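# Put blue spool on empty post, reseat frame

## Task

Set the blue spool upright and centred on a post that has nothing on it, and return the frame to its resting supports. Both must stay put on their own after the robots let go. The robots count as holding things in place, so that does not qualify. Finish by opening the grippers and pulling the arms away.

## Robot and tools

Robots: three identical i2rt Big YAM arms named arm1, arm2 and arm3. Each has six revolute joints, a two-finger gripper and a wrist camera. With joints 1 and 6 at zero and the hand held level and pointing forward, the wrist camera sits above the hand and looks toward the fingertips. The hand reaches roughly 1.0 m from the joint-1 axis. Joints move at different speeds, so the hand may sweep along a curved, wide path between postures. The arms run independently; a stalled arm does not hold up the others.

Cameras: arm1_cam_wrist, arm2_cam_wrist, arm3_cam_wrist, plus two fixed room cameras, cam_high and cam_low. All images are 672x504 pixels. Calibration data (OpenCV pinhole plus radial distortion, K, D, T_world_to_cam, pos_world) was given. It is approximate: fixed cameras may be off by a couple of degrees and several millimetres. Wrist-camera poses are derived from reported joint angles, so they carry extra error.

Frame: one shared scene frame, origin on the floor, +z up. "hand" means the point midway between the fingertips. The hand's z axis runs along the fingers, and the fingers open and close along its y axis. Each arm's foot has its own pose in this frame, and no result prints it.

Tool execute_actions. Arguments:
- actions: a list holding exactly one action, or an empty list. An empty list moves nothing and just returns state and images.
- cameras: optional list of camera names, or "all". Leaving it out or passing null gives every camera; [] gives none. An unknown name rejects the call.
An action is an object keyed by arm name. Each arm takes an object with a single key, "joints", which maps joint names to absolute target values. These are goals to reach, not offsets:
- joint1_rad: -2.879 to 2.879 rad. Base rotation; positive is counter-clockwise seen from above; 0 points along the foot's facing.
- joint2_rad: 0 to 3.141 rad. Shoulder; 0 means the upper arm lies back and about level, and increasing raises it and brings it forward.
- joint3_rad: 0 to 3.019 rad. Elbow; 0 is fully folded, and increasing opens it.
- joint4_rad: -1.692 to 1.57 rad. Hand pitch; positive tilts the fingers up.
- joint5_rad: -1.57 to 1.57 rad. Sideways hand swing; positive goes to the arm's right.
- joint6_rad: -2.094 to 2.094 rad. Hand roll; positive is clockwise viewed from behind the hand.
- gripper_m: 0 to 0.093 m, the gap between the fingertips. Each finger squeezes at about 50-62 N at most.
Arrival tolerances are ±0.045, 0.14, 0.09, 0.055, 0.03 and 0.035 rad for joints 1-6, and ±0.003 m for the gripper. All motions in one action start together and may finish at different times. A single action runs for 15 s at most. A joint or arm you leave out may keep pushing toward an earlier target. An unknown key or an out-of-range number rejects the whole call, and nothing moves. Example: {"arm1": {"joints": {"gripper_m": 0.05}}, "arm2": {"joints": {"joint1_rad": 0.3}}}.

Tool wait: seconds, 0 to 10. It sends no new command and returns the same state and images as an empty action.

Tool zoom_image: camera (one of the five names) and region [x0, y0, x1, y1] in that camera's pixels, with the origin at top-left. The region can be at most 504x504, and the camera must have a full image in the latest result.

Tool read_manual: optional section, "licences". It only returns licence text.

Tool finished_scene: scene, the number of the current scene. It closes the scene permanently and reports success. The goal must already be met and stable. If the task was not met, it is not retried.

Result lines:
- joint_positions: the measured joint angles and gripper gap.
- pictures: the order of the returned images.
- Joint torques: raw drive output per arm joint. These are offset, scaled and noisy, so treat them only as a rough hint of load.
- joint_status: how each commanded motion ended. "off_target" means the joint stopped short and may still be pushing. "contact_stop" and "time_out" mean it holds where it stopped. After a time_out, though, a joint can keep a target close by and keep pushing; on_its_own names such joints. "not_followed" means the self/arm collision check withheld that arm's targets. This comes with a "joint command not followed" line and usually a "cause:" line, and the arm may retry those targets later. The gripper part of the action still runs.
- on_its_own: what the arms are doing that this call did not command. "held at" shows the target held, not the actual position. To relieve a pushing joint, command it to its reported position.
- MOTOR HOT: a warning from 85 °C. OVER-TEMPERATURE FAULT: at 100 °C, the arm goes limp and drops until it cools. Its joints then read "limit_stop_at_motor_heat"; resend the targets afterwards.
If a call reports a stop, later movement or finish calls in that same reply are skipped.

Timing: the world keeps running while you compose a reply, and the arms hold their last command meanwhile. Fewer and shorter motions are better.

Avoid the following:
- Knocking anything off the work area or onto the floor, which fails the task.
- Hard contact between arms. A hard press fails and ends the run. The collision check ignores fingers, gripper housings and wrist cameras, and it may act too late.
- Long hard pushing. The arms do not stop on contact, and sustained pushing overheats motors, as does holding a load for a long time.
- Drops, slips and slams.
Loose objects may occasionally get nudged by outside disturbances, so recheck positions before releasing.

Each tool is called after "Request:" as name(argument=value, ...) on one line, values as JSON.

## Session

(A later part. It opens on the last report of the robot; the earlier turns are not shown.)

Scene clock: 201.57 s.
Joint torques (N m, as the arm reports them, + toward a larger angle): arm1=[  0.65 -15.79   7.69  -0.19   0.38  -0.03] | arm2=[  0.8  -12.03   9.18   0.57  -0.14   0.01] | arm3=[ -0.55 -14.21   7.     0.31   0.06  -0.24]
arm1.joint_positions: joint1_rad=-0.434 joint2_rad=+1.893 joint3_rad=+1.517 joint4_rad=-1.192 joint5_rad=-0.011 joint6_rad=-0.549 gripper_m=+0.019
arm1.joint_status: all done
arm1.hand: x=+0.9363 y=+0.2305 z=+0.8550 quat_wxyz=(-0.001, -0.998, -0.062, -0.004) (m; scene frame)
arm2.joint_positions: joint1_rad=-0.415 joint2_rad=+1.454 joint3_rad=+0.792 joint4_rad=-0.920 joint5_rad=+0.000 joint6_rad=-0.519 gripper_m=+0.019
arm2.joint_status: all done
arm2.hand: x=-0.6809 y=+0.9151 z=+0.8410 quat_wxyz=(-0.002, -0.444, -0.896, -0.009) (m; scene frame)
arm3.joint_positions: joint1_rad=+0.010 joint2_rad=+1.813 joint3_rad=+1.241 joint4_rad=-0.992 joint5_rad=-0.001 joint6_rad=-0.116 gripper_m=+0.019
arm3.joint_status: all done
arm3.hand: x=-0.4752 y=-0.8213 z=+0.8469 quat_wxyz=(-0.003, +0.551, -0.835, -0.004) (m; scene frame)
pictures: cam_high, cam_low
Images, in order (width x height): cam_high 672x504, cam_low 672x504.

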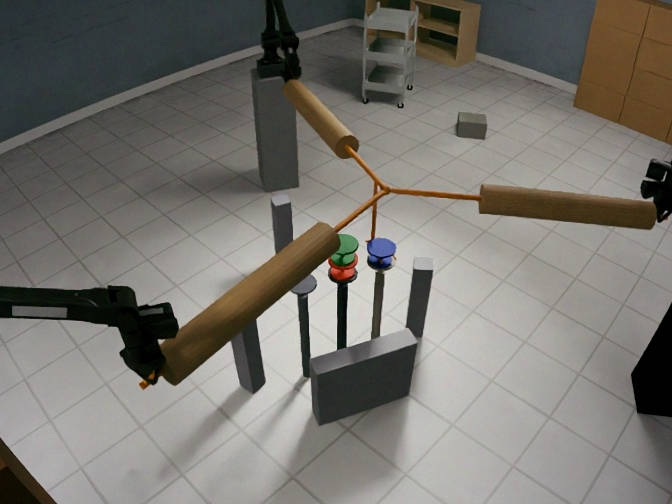

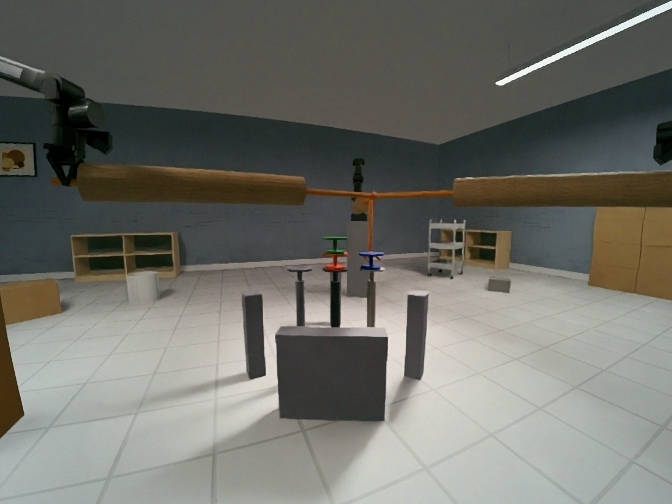

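Request:
execute_actions(actions=[{"arm1":{"joints":{"joint1_rad":-0.302,"joint2_rad":1.885,"joint3_rad":1.535,"joint6_rad":-0.428}},"arm2":{"joints":{"joint1_rad":-0.505,"joint2_rad":1.595,"joint3_rad":1.005,"joint4_rad":-0.95,"joint6_rad":-0.61}},"arm3":{"joints":{"joint1_rad":-0.035,"joint2_rad":1.635,"joint3_rad":1.025,"joint4_rad":-0.934,"joint6_rad":-0.17}}}], cameras=["cam_low"])

Request:
execute_actions(actions=[{"arm1":{"joints":{"joint1_rad":-0.181,"joint2_rad":1.92,"joint3_rad":1.6,"joint4_rad":-1.215,"joint6_rad":-0.307}},"arm2":{"joints":{"joint1_rad":-0.569,"joint2_rad":1.738,"joint3_rad":1.197,"joint4_rad":-1.0,"joint6_rad":-0.674}},"arm3":{"joints":{"joint1_rad":-0.065,"joint2_rad":1.478,"joint3_rad":0.83,"joint4_rad":-0.897,"joint6_rad":-0.2}}}], cameras=["cam_high"])

Request:
execute_actions(actions=[{"arm1":{"joints":{"joint1_rad":-0.031,"joint2_rad":1.77,"joint3_rad":1.368,"joint4_rad":-1.139,"joint6_rad":-0.157}},"arm2":{"joints":{"joint1_rad":-0.47,"joint2_rad":1.938,"joint3_rad":1.5,"joint4_rad":-1.1,"joint6_rad":-0.578}},"arm3":{"joints":{"joint1_rad":-0.338,"joint2_rad":1.395,"joint3_rad":0.735,"joint4_rad":-0.89,"joint6_rad":-0.474}}}], cameras=[])

Request:
execute_actions(actions=[{"arm1":{"joints":{"joint1_rad":0.15,"joint2_rad":1.665,"joint3_rad":1.228,"joint4_rad":-1.112,"joint6_rad":0.026}},"arm2":{"joints":{"joint1_rad":-0.405,"joint2_rad":2.16,"joint3_rad":1.89,"joint4_rad":-1.265,"joint6_rad":-0.513}},"arm3":{"joints":{"joint1_rad":-0.648,"joint2_rad":1.38,"joint3_rad":0.74,"joint4_rad":-0.91,"joint6_rad":-0.786}}}], cameras=["cam_high"])

Request:
execute_actions(actions=[{"arm1":{"joints":{"joint2_rad":1.853,"joint3_rad":1.108,"joint4_rad":-0.815}},"arm2":{"joints":{"joint2_rad":2.3,"joint3_rad":1.778,"joint4_rad":-1.03}},"arm3":{"joints":{"joint2_rad":1.7,"joint3_rad":0.632,"joint4_rad":-0.494}}}], cameras=[])

Request:
execute_actions(actions=[{"arm1":{"joints":{"joint2_rad":2.11,"joint3_rad":1.09,"joint4_rad":-0.545}},"arm2":{"joints":{"joint2_rad":2.502,"joint3_rad":1.82,"joint4_rad":-0.855}},"arm3":{"joints":{"joint2_rad":2.11,"joint3_rad":0.675,"joint4_rad":-0.12}}}], cameras=[])

Request:
execute_actions(actions=[{"arm1":{"joints":{"joint2_rad":2.355,"joint3_rad":1.17,"joint4_rad":-0.365}},"arm2":{"joints":{"joint2_rad":2.705,"joint3_rad":1.925,"joint4_rad":-0.755}},"arm3":{"joints":{"joint2_rad":2.445,"joint3_rad":0.785,"joint4_rad":0.09}}}], cameras=["cam_high"])

Scene clock: 232.37 s.
Joint torques (N m, as the arm reports them, + toward a larger angle): arm1=[  0.14 -15.15   8.7   -0.33   0.08  -0.1 ] | arm2=[  0.28 -15.04  11.74  -0.71  -0.12  -0.04] | arm3=[ -1.35 -12.61   7.27   0.21   0.29  -0.32]
arm1.joint_positions: joint1_rad=-0.296 joint2_rad=+1.893 joint3_rad=+1.517 joint4_rad=-1.189 joint5_rad=-0.003 joint6_rad=-0.413 gripper_m=+0.019
arm1.joint_status: all done
arm1.hand: x=+0.9091 y=+0.1597 z=+0.8540 quat_wxyz=(+0.003, -0.998, -0.062, -0.004) (m; scene frame)
arm2.joint_positions: joint1_rad=-0.497 joint2_rad=+1.609 joint3_rad=+0.967 joint4_rad=-0.933 joint5_rad=+0.000 joint6_rad=-0.601 gripper_m=+0.019
arm2.joint_status: all done
arm2.hand: x=-0.7058 y=+0.8472 z=+0.8383 quat_wxyz=(-0.005, -0.444, -0.896, -0.006) (m; scene frame)
arm3.joint_positions: joint1_rad=-0.013 joint2_rad=+1.661 joint3_rad=+1.012 joint4_rad=-0.925 joint5_rad=-0.007 joint6_rad=-0.140 gripper_m=+0.019
arm3.joint_status: all done
arm3.hand: x=-0.5046 y=-0.8903 z=+0.8423 quat_wxyz=(+0.002, +0.551, -0.835, -0.005) (m; scene frame)
pictures: cam_low
Images, in order (width x height): cam_low 672x504.

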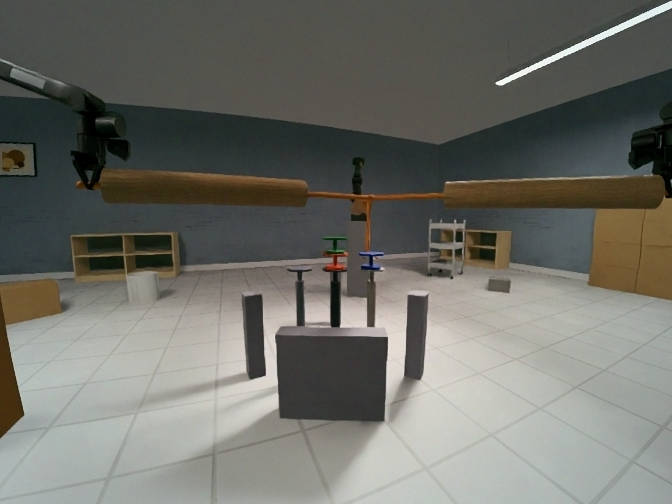

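Scene clock: 233.33 s.
Joint torques (N m, as the arm reports them, + toward a larger angle): arm1=[ -0.26 -14.95  11.91  -1.36   0.11  -0.12] | arm2=[ -0.76 -18.21  11.93  -0.84   0.11  -0.13] | arm3=[ -0.91 -10.06   7.22   0.12   0.25  -0.26]
arm1.joint_positions: joint1_rad=-0.173 joint2_rad=+1.923 joint3_rad=+1.540 joint4_rad=-1.192 joint5_rad=-0.004 joint6_rad=-0.290 gripper_m=+0.019
arm1.joint_status: all done
arm1.hand: x=+0.8872 y=+0.0933 z=+0.8452 quat_wxyz=(+0.001, -0.998, -0.062, -0.009) (m; scene frame)
arm2.joint_positions: joint1_rad=-0.550 joint2_rad=+1.754 joint3_rad=+1.160 joint4_rad=-0.980 joint5_rad=-0.006 joint6_rad=-0.656 gripper_m=+0.019
arm2.joint_status: all done
arm2.hand: x=-0.7267 y=+0.7822 z=+0.8373 quat_wxyz=(-0.008, -0.443, -0.896, -0.006) (m; scene frame)
arm3.joint_positions: joint1_rad=-0.050 joint2_rad=+1.501 joint3_rad=+0.815 joint4_rad=-0.884 joint5_rad=-0.006 joint6_rad=-0.176 gripper_m=+0.019
arm3.joint_status: all done
arm3.hand: x=-0.5286 y=-0.9555 z=+0.8424 quat_wxyz=(+0.000, +0.550, -0.835, -0.005) (m; scene frame)
pictures: cam_high
Images, in order (width x height): cam_high 672x504.

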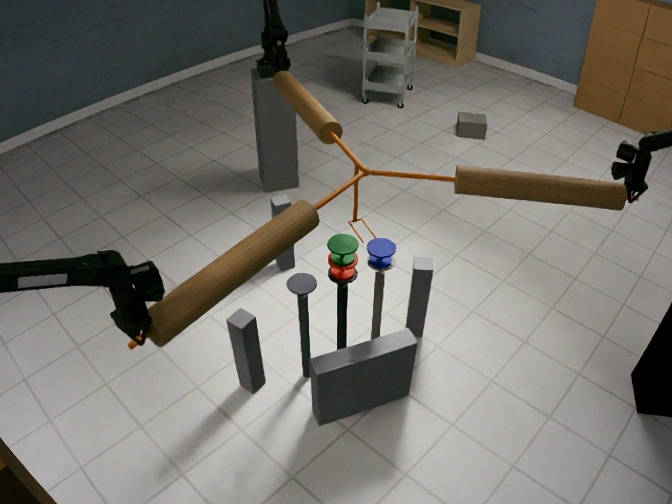

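Scene clock: 234.37 s.
Joint torques (N m, as the arm reports them, + toward a larger angle): arm1=[  0.15 -16.5    7.38  -0.21   0.09  -0.1 ] | arm2=[  0.54 -22.57  13.09  -1.25  -0.18  -0.01] | arm3=[-0.76 -8.77  7.19 -0.03  0.46 -0.29]
arm1.joint_positions: joint1_rad=-0.025 joint2_rad=+1.812 joint3_rad=+1.363 joint4_rad=-1.143 joint5_rad=-0.003 joint6_rad=-0.142 gripper_m=+0.019
arm1.joint_status: all done
arm1.hand: x=+0.9319 y=+0.0086 z=+0.8413 quat_wxyz=(+0.001, -0.998, -0.062, -0.018) (m; scene frame)
arm2.joint_positions: joint1_rad=-0.465 joint2_rad=+1.958 joint3_rad=+1.455 joint4_rad=-1.071 joint5_rad=+0.001 joint6_rad=-0.572 gripper_m=+0.019
arm2.joint_status: all done
arm2.hand: x=-0.6801 y=+0.6958 z=+0.8325 quat_wxyz=(-0.005, -0.442, -0.897, -0.005) (m; scene frame)
arm3.joint_positions: joint1_rad=-0.323 joint2_rad=+1.421 joint3_rad=+0.720 joint4_rad=-0.873 joint5_rad=-0.012 joint6_rad=-0.448 gripper_m=+0.019
arm3.joint_status: all done
arm3.hand: x=-0.4820 y=-1.0423 z=+0.8398 quat_wxyz=(+0.001, +0.550, -0.835, -0.008) (m; scene frame)
pictures: none
No camera images: the call's "cameras" was empty. Leave "cameras" out to get every camera's image.

Scene clock: 235.43 s.
Joint torques (N m, as the arm reports them, + toward a larger angle): arm1=[  0.92 -14.2    7.5   -0.5    0.18  -0.01] | arm2=[  0.36 -26.64  14.75  -1.16  -0.13  -0.07] | arm3=[-1.43 -8.99  7.63 -0.2   0.34 -0.35]
arm1.joint_positions: joint1_rad=+0.149 joint2_rad=+1.701 joint3_rad=+1.221 joint4_rad=-1.108 joint5_rad=-0.005 joint6_rad=+0.034 gripper_m=+0.019
arm1.joint_status: all done
arm1.hand: x=+0.9819 y=-0.0747 z=+0.8460 quat_wxyz=(+0.002, -0.998, -0.061, -0.017) (m; scene frame)
arm2.joint_positions: joint1_rad=-0.397 joint2_rad=+2.178 joint3_rad=+1.833 joint4_rad=-1.239 joint5_rad=+0.000 joint6_rad=-0.501 gripper_m=+0.019
arm2.joint_status: all done
arm2.hand: x=-0.6289 y=+0.6129 z=+0.8350 quat_wxyz=(-0.002, -0.444, -0.896, -0.009) (m; scene frame)
arm3.joint_positions: joint1_rad=-0.626 joint2_rad=+1.410 joint3_rad=+0.720 joint4_rad=-0.890 joint5_rad=-0.010 joint6_rad=-0.753 gripper_m=+0.019
arm3.joint_status: all done
arm3.hand: x=-0.4320 y=-1.1259 z=+0.8425 quat_wxyz=(+0.003, +0.551, -0.835, -0.008) (m; scene frame)
pictures: cam_high
Images, in order (width x height): cam_high 672x504.

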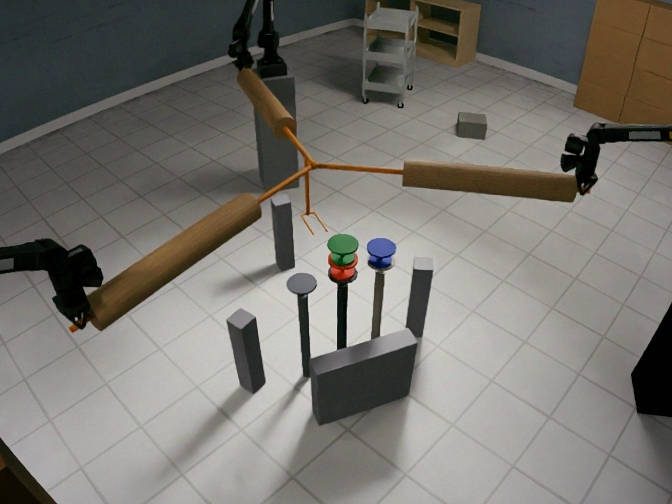

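Scene clock: 236.50 s.
Joint torques (N m, as the arm reports them, + toward a larger angle): arm1=[  0.75 -14.44   5.46  -0.57   0.24  -0.03] | arm2=[  0.54 -29.84   9.37  -0.49  -0.11  -0.04] | arm3=[-1.38 -9.19  3.84  0.63  0.17 -0.33]
arm1.joint_positions: joint1_rad=+0.150 joint2_rad=+1.884 joint3_rad=+1.110 joint4_rad=-0.809 joint5_rad=-0.006 joint6_rad=+0.035 gripper_m=+0.019
arm1.joint_status: all done
arm1.hand: x=+0.9836 y=-0.0744 z=+0.7283 quat_wxyz=(+0.001, -0.998, -0.061, -0.014) (m; scene frame)
arm2.joint_positions: joint1_rad=-0.399 joint2_rad=+2.344 joint3_rad=+1.773 joint4_rad=-1.017 joint5_rad=+0.000 joint6_rad=-0.503 gripper_m=+0.019
arm2.joint_status: all done
arm2.hand: x=-0.6280 y=+0.6112 z=+0.7089 quat_wxyz=(-0.001, -0.444, -0.896, -0.012) (m; scene frame)
arm3.joint_positions: joint1_rad=-0.630 joint2_rad=+1.711 joint3_rad=+0.632 joint4_rad=-0.497 joint5_rad=-0.005 joint6_rad=-0.757 gripper_m=+0.019
arm3.joint_status: all done
arm3.hand: x=-0.4307 y=-1.1269 z=+0.7298 quat_wxyz=(+0.001, +0.551, -0.835, -0.006) (m; scene frame)
pictures: none
No camera images: the call's "cameras" was empty. Leave "cameras" out to get every camera's image.

Scene clock: 237.57 s.
Joint torques (N m, as the arm reports them, + toward a larger angle): arm1=[  0.88 -14.95   4.08  -0.71   0.1   -0.04] | arm2=[  0.44 -29.07  10.25  -1.03   0.    -0.01] | arm3=[ -0.12 -10.64   1.35   0.79   0.4   -0.19]
arm1.joint_positions: joint1_rad=+0.149 joint2_rad=+2.134 joint3_rad=+1.089 joint4_rad=-0.536 joint5_rad=-0.003 joint6_rad=+0.035 gripper_m=+0.019
arm1.joint_status: all done
arm1.hand: x=+0.9879 y=-0.0721 z=+0.6094 quat_wxyz=(+0.003, -0.998, -0.061, -0.013) (m; scene frame)
arm2.joint_positions: joint1_rad=-0.399 joint2_rad=+2.533 joint3_rad=+1.791 joint4_rad=-0.831 joint5_rad=-0.003 joint6_rad=-0.507 gripper_m=+0.019
arm2.joint_status: all done
arm2.hand: x=-0.6258 y=+0.6106 z=+0.5950 quat_wxyz=(-0.007, -0.442, -0.897, -0.005) (m; scene frame)
arm3.joint_positions: joint1_rad=-0.642 joint2_rad=+2.118 joint3_rad=+0.675 joint4_rad=-0.126 joint5_rad=-0.011 joint6_rad=-0.770 gripper_m=+0.019
arm3.joint_status: all done
arm3.hand: x=-0.4254 y=-1.1273 z=+0.6100 quat_wxyz=(-0.003, +0.551, -0.834, -0.008) (m; scene frame)
pictures: none
No camera images: the call's "cameras" was empty. Leave "cameras" out to get every camera's image.

Scene clock: 238.63 s.
Joint torques (N m, as the arm reports them, + toward a larger angle): arm1=[  0.86 -15.17   3.95  -0.61   0.12  -0.03] | arm2=[  0.45 -29.06   9.63  -0.72  -0.06   0.01] | arm3=[ -0.25 -11.49  -1.12   0.76   0.42  -0.19]
arm1.joint_positions: joint1_rad=+0.149 joint2_rad=+2.372 joint3_rad=+1.153 joint4_rad=-0.356 joint5_rad=-0.004 joint6_rad=+0.035 gripper_m=+0.019
arm1.joint_status: all done
arm1.hand: x=+0.9884 y=-0.0715 z=+0.5120 quat_wxyz=(+0.002, -0.998, -0.061, -0.010) (m; scene frame)
arm2.joint_positions: joint1_rad=-0.399 joint2_rad=+2.730 joint3_rad=+1.896 joint4_rad=-0.738 joint5_rad=-0.002 joint6_rad=-0.508 gripper_m=+0.019
arm2.joint_status: all done
arm2.hand: x=-0.6249 y=+0.6111 z=+0.4983 quat_wxyz=(-0.006, -0.442, -0.897, -0.005) (m; scene frame)
arm3.joint_positions: joint1_rad=-0.644 joint2_rad=+2.450 joint3_rad=+0.796 joint4_rad=+0.086 joint5_rad=-0.011 joint6_rad=-0.772 gripper_m=+0.019
arm3.joint_status: all done
arm3.hand: x=-0.4249 y=-1.1270 z=+0.5095 quat_wxyz=(-0.004, +0.551, -0.834, -0.008) (m; scene frame)
pictures: cam_high
Images, in order (width x height): cam_high 672x504.

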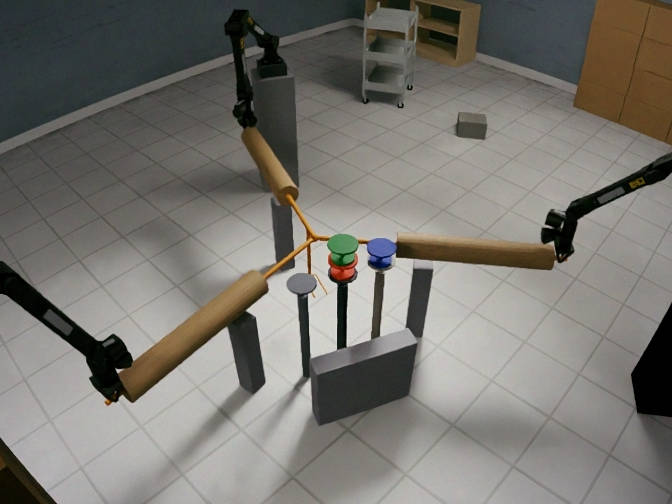

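Request:
execute_actions(actions=[{"arm1":{"joints":{"joint1_rad":0.14,"joint2_rad":2.45,"joint3_rad":1.22,"joint4_rad":-0.3}},"arm2":{"joints":{"joint1_rad":-0.42,"joint2_rad":2.78,"joint3_rad":1.99,"joint4_rad":-0.74}},"arm3":{"joints":{"joint2_rad":2.56,"joint3_rad":0.84,"joint4_rad":0.15}}}], cameras=[])

Request:
execute_actions(actions=[{"arm1":{"joints":{"joint2_rad":2.495,"joint3_rad":1.235,"joint4_rad":-0.275}},"arm2":{"joints":{"joint2_rad":2.83,"joint3_rad":2.01,"joint4_rad":-0.73}},"arm3":{"joints":{"joint2_rad":2.6,"joint3_rad":0.865,"joint4_rad":0.17}}}], cameras=[])

Request:
execute_actions(actions=[{"arm1":{"joints":{"gripper_m":0.06}},"arm2":{"joints":{"gripper_m":0.06}},"arm3":{"joints":{"gripper_m":0.06}}}], cameras=[])

Request:
execute_actions(actions=[{"arm1":{"joints":{"joint2_rad":2.25,"joint3_rad":1.07,"joint4_rad":-0.44}},"arm2":{"joints":{"joint2_rad":2.6,"joint3_rad":1.76,"joint4_rad":-0.79}},"arm3":{"joints":{"joint2_rad":2.29,"joint3_rad":0.69,"joint4_rad":-0.02}}}], cameras=[])

Request:
execute_actions(actions=[{"arm1":{"joints":{"joint2_rad":1.5,"joint3_rad":0.9,"joint4_rad":-0.9}},"arm2":{"joints":{"joint2_rad":1.8,"joint3_rad":1.2,"joint4_rad":-0.9}},"arm3":{"joints":{"joint2_rad":1.5,"joint3_rad":0.6,"joint4_rad":-0.7}}}], cameras=["cam_high","cam_low"])

Request:
zoom_image(camera="cam_low", region=[230, 220, 450, 320])

Scene clock: 253.90 s.
Joint torques (N m, as the arm reports them, + toward a larger angle): arm1=[  0.44 -14.82   4.17  -0.28   0.07   0.  ] | arm2=[ -0.1  -27.54  10.8   -0.03  -0.08   0.03] | arm3=[ -0.22 -11.73  -1.57   0.67   0.42  -0.19]
arm1.joint_positions: joint1_rad=+0.149 joint2_rad=+2.458 joint3_rad=+1.197 joint4_rad=-0.301 joint5_rad=-0.002 joint6_rad=+0.035 gripper_m=+0.019
arm1.joint_status: all done
arm1.hand: x=+0.9830 y=-0.0719 z=+0.4786 quat_wxyz=(+0.002, -0.998, -0.061, -0.003) (m; scene frame)
arm2.joint_positions: joint1_rad=-0.409 joint2_rad=+2.787 joint3_rad=+1.947 joint4_rad=-0.738 joint5_rad=-0.001 joint6_rad=-0.512 gripper_m=+0.019
arm2.joint_status: all done
arm2.hand: x=-0.6309 y=+0.6088 z=+0.4754 quat_wxyz=(-0.004, -0.444, -0.896, -0.007) (m; scene frame)
arm3.joint_positions: joint1_rad=-0.644 joint2_rad=+2.567 joint3_rad=+0.851 joint4_rad=+0.147 joint5_rad=-0.011 joint6_rad=-0.772 gripper_m=+0.019
arm3.joint_status: all done
arm3.hand: x=-0.4287 y=-1.1283 z=+0.4719 quat_wxyz=(-0.003, +0.551, -0.834, -0.008) (m; scene frame)
pictures: none
No camera images: the call's "cameras" was empty. Leave "cameras" out to get every camera's image.

Scene clock: 254.63 s.
Joint torques (N m, as the arm reports them, + toward a larger angle): arm1=[  0.   -14.16   3.97  -0.14   0.06  -0.03] | arm2=[  0.12 -26.51  10.07  -0.04  -0.1    0.05] | arm3=[ -0.26 -11.25  -1.31   0.86   0.36  -0.18]
arm1.joint_positions: joint1_rad=+0.149 joint2_rad=+2.493 joint3_rad=+1.213 joint4_rad=-0.278 joint5_rad=-0.002 joint6_rad=+0.035 gripper_m=+0.019
arm1.joint_status: all done
arm1.hand: x=+0.9835 y=-0.0717 z=+0.4643 quat_wxyz=(+0.002, -0.998, -0.061, -0.002) (m; scene frame)
arm2.joint_positions: joint1_rad=-0.409 joint2_rad=+2.824 joint3_rad=+1.975 joint4_rad=-0.727 joint5_rad=+0.000 joint6_rad=-0.513 gripper_m=+0.019
arm2.joint_status: all done
arm2.hand: x=-0.6308 y=+0.6089 z=+0.4588 quat_wxyz=(-0.005, -0.444, -0.896, -0.006) (m; scene frame)
arm3.joint_positions: joint1_rad=-0.644 joint2_rad=+2.599 joint3_rad=+0.872 joint4_rad=+0.162 joint5_rad=-0.010 joint6_rad=-0.772 gripper_m=+0.019
arm3.joint_status: all done
arm3.hand: x=-0.4281 y=-1.1283 z=+0.4609 quat_wxyz=(-0.004, +0.551, -0.834, -0.007) (m; scene frame)
pictures: none
No camera images: the call's "cameras" was empty. Leave "cameras" out to get every camera's image.

Scene clock: 255.27 s.
Joint torques (N m, as the arm reports them, + toward a larger angle): arm1=[ -0.14 -14.19   3.89  -0.17   0.06  -0.01] | arm2=[  0.04 -26.4   10.08  -0.03  -0.11   0.04] | arm3=[ -0.33 -11.13  -1.33   0.9    0.07  -0.13]
arm1.joint_positions: joint1_rad=+0.149 joint2_rad=+2.493 joint3_rad=+1.213 joint4_rad=-0.278 joint5_rad=-0.002 joint6_rad=+0.033 gripper_m=+0.060
arm1.joint_status: all done
arm1.hand: x=+0.9831 y=-0.0717 z=+0.4644 quat_wxyz=(+0.002, -0.998, -0.062, -0.001) (m; scene frame)
arm2.joint_positions: joint1_rad=-0.409 joint2_rad=+2.824 joint3_rad=+1.975 joint4_rad=-0.727 joint5_rad=+0.000 joint6_rad=-0.513 gripper_m=+0.060
arm2.joint_status: all done
arm2.hand: x=-0.6308 y=+0.6087 z=+0.4589 quat_wxyz=(-0.005, -0.444, -0.896, -0.006) (m; scene frame)
arm3.joint_positions: joint1_rad=-0.644 joint2_rad=+2.599 joint3_rad=+0.872 joint4_rad=+0.162 joint5_rad=-0.003 joint6_rad=-0.778 gripper_m=+0.060
arm3.joint_status: all done
arm3.hand: x=-0.4276 y=-1.1294 z=+0.4609 quat_wxyz=(-0.004, +0.554, -0.833, -0.004) (m; scene frame)
pictures: none
No camera images: the call's "cameras" was empty. Leave "cameras" out to get every camera's image.

Scene clock: 256.50 s.
Joint torques (N m, as the arm reports them, + toward a larger angle): arm1=[ -0.02 -12.99   3.19  -0.54   0.05  -0.01] | arm2=[  0.19 -25.76   6.72  -0.23  -0.11   0.04] | arm3=[ -0.13 -10.4   -0.1    0.06   0.06  -0.12]
arm1.joint_positions: joint1_rad=+0.149 joint2_rad=+2.249 joint3_rad=+1.068 joint4_rad=-0.436 joint5_rad=-0.002 joint6_rad=+0.033 gripper_m=+0.060
arm1.joint_status: all done
arm1.hand: x=+1.0130 y=-0.0675 z=+0.5552 quat_wxyz=(+0.005, -0.998, -0.061, -0.031) (m; scene frame)
arm2.joint_positions: joint1_rad=-0.409 joint2_rad=+2.597 joint3_rad=+1.763 joint4_rad=-0.786 joint5_rad=+0.000 joint6_rad=-0.513 gripper_m=+0.060
arm2.joint_status: all done
arm2.hand: x=-0.6359 y=+0.6365 z=+0.5475 quat_wxyz=(+0.008, -0.444, -0.896, -0.024) (m; scene frame)
arm3.joint_positions: joint1_rad=-0.644 joint2_rad=+2.293 joint3_rad=+0.693 joint4_rad=-0.007 joint5_rad=-0.003 joint6_rad=-0.780 gripper_m=+0.060
arm3.joint_status: all done
arm3.hand: x=-0.4456 y=-1.1375 z=+0.5586 quat_wxyz=(+0.016, +0.554, -0.832, -0.007) (m; scene frame)
pictures: none
No camera images: the call's "cameras" was empty. Leave "cameras" out to get every camera's image.

Scene clock: 258.03 s.
Joint torques (N m, as the arm reports them, + toward a larger angle): arm1=[ 0.02 -8.94  7.08 -0.45  0.06 -0.01] | arm2=[ -0.11 -16.15   8.89   0.07  -0.12   0.05] | arm3=[-0.2  -7.4   5.55 -0.03  0.06 -0.11]
arm1.joint_positions: joint1_rad=+0.149 joint2_rad=+1.505 joint3_rad=+0.892 joint4_rad=-0.893 joint5_rad=-0.002 joint6_rad=+0.033 gripper_m=+0.060
arm1.joint_status: all done
arm1.hand: x=+1.0610 y=-0.0614 z=+0.8201 quat_wxyz=(-0.001, -0.998, -0.062, +0.024) (m; scene frame)
arm2.joint_positions: joint1_rad=-0.409 joint2_rad=+1.782 joint3_rad=+1.201 joint4_rad=-0.895 joint5_rad=+0.000 joint6_rad=-0.513 gripper_m=+0.060
arm2.joint_status: all done
arm2.hand: x=-0.6559 y=+0.7503 z=+0.8393 quat_wxyz=(-0.033, -0.444, -0.895, +0.035) (m; scene frame)
arm3.joint_positions: joint1_rad=-0.644 joint2_rad=+1.509 joint3_rad=+0.590 joint4_rad=-0.686 joint5_rad=-0.003 joint6_rad=-0.780 gripper_m=+0.060
arm3.joint_status: all done
arm3.hand: x=-0.4579 y=-1.1439 z=+0.7794 quat_wxyz=(+0.016, +0.554, -0.832, -0.007) (m; scene frame)
pictures: cam_high, cam_low
Images, in order (width x height): cam_high 672x504, cam_low 672x504.

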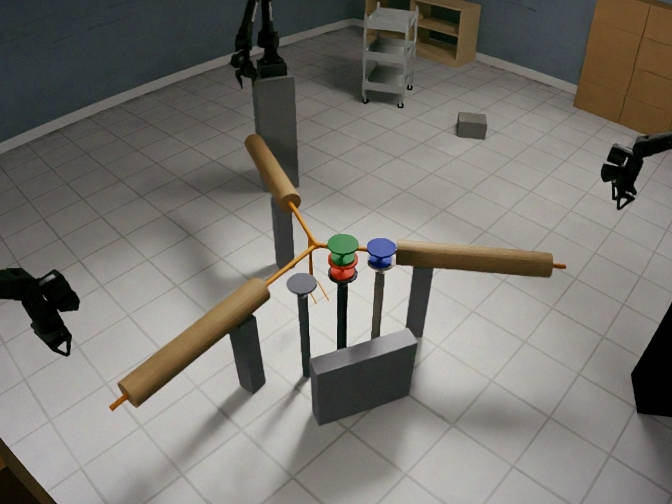

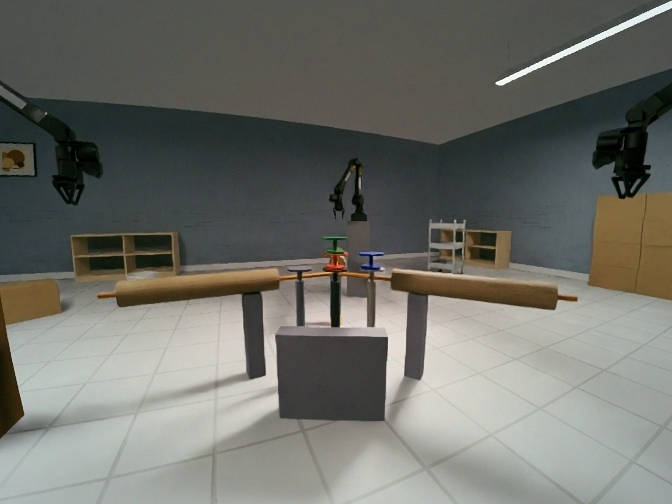

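Region (230, 220, 450, 320) of cam_low's 672x504 image, scaled by 2.291, with more detail than that image has; it fills the top 229 rows of this view, and the rest is white.

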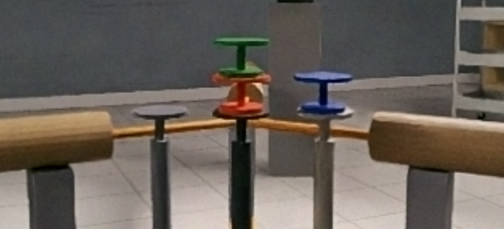

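Request:
finished_scene(scene=2)

The scene is finished: the task was done.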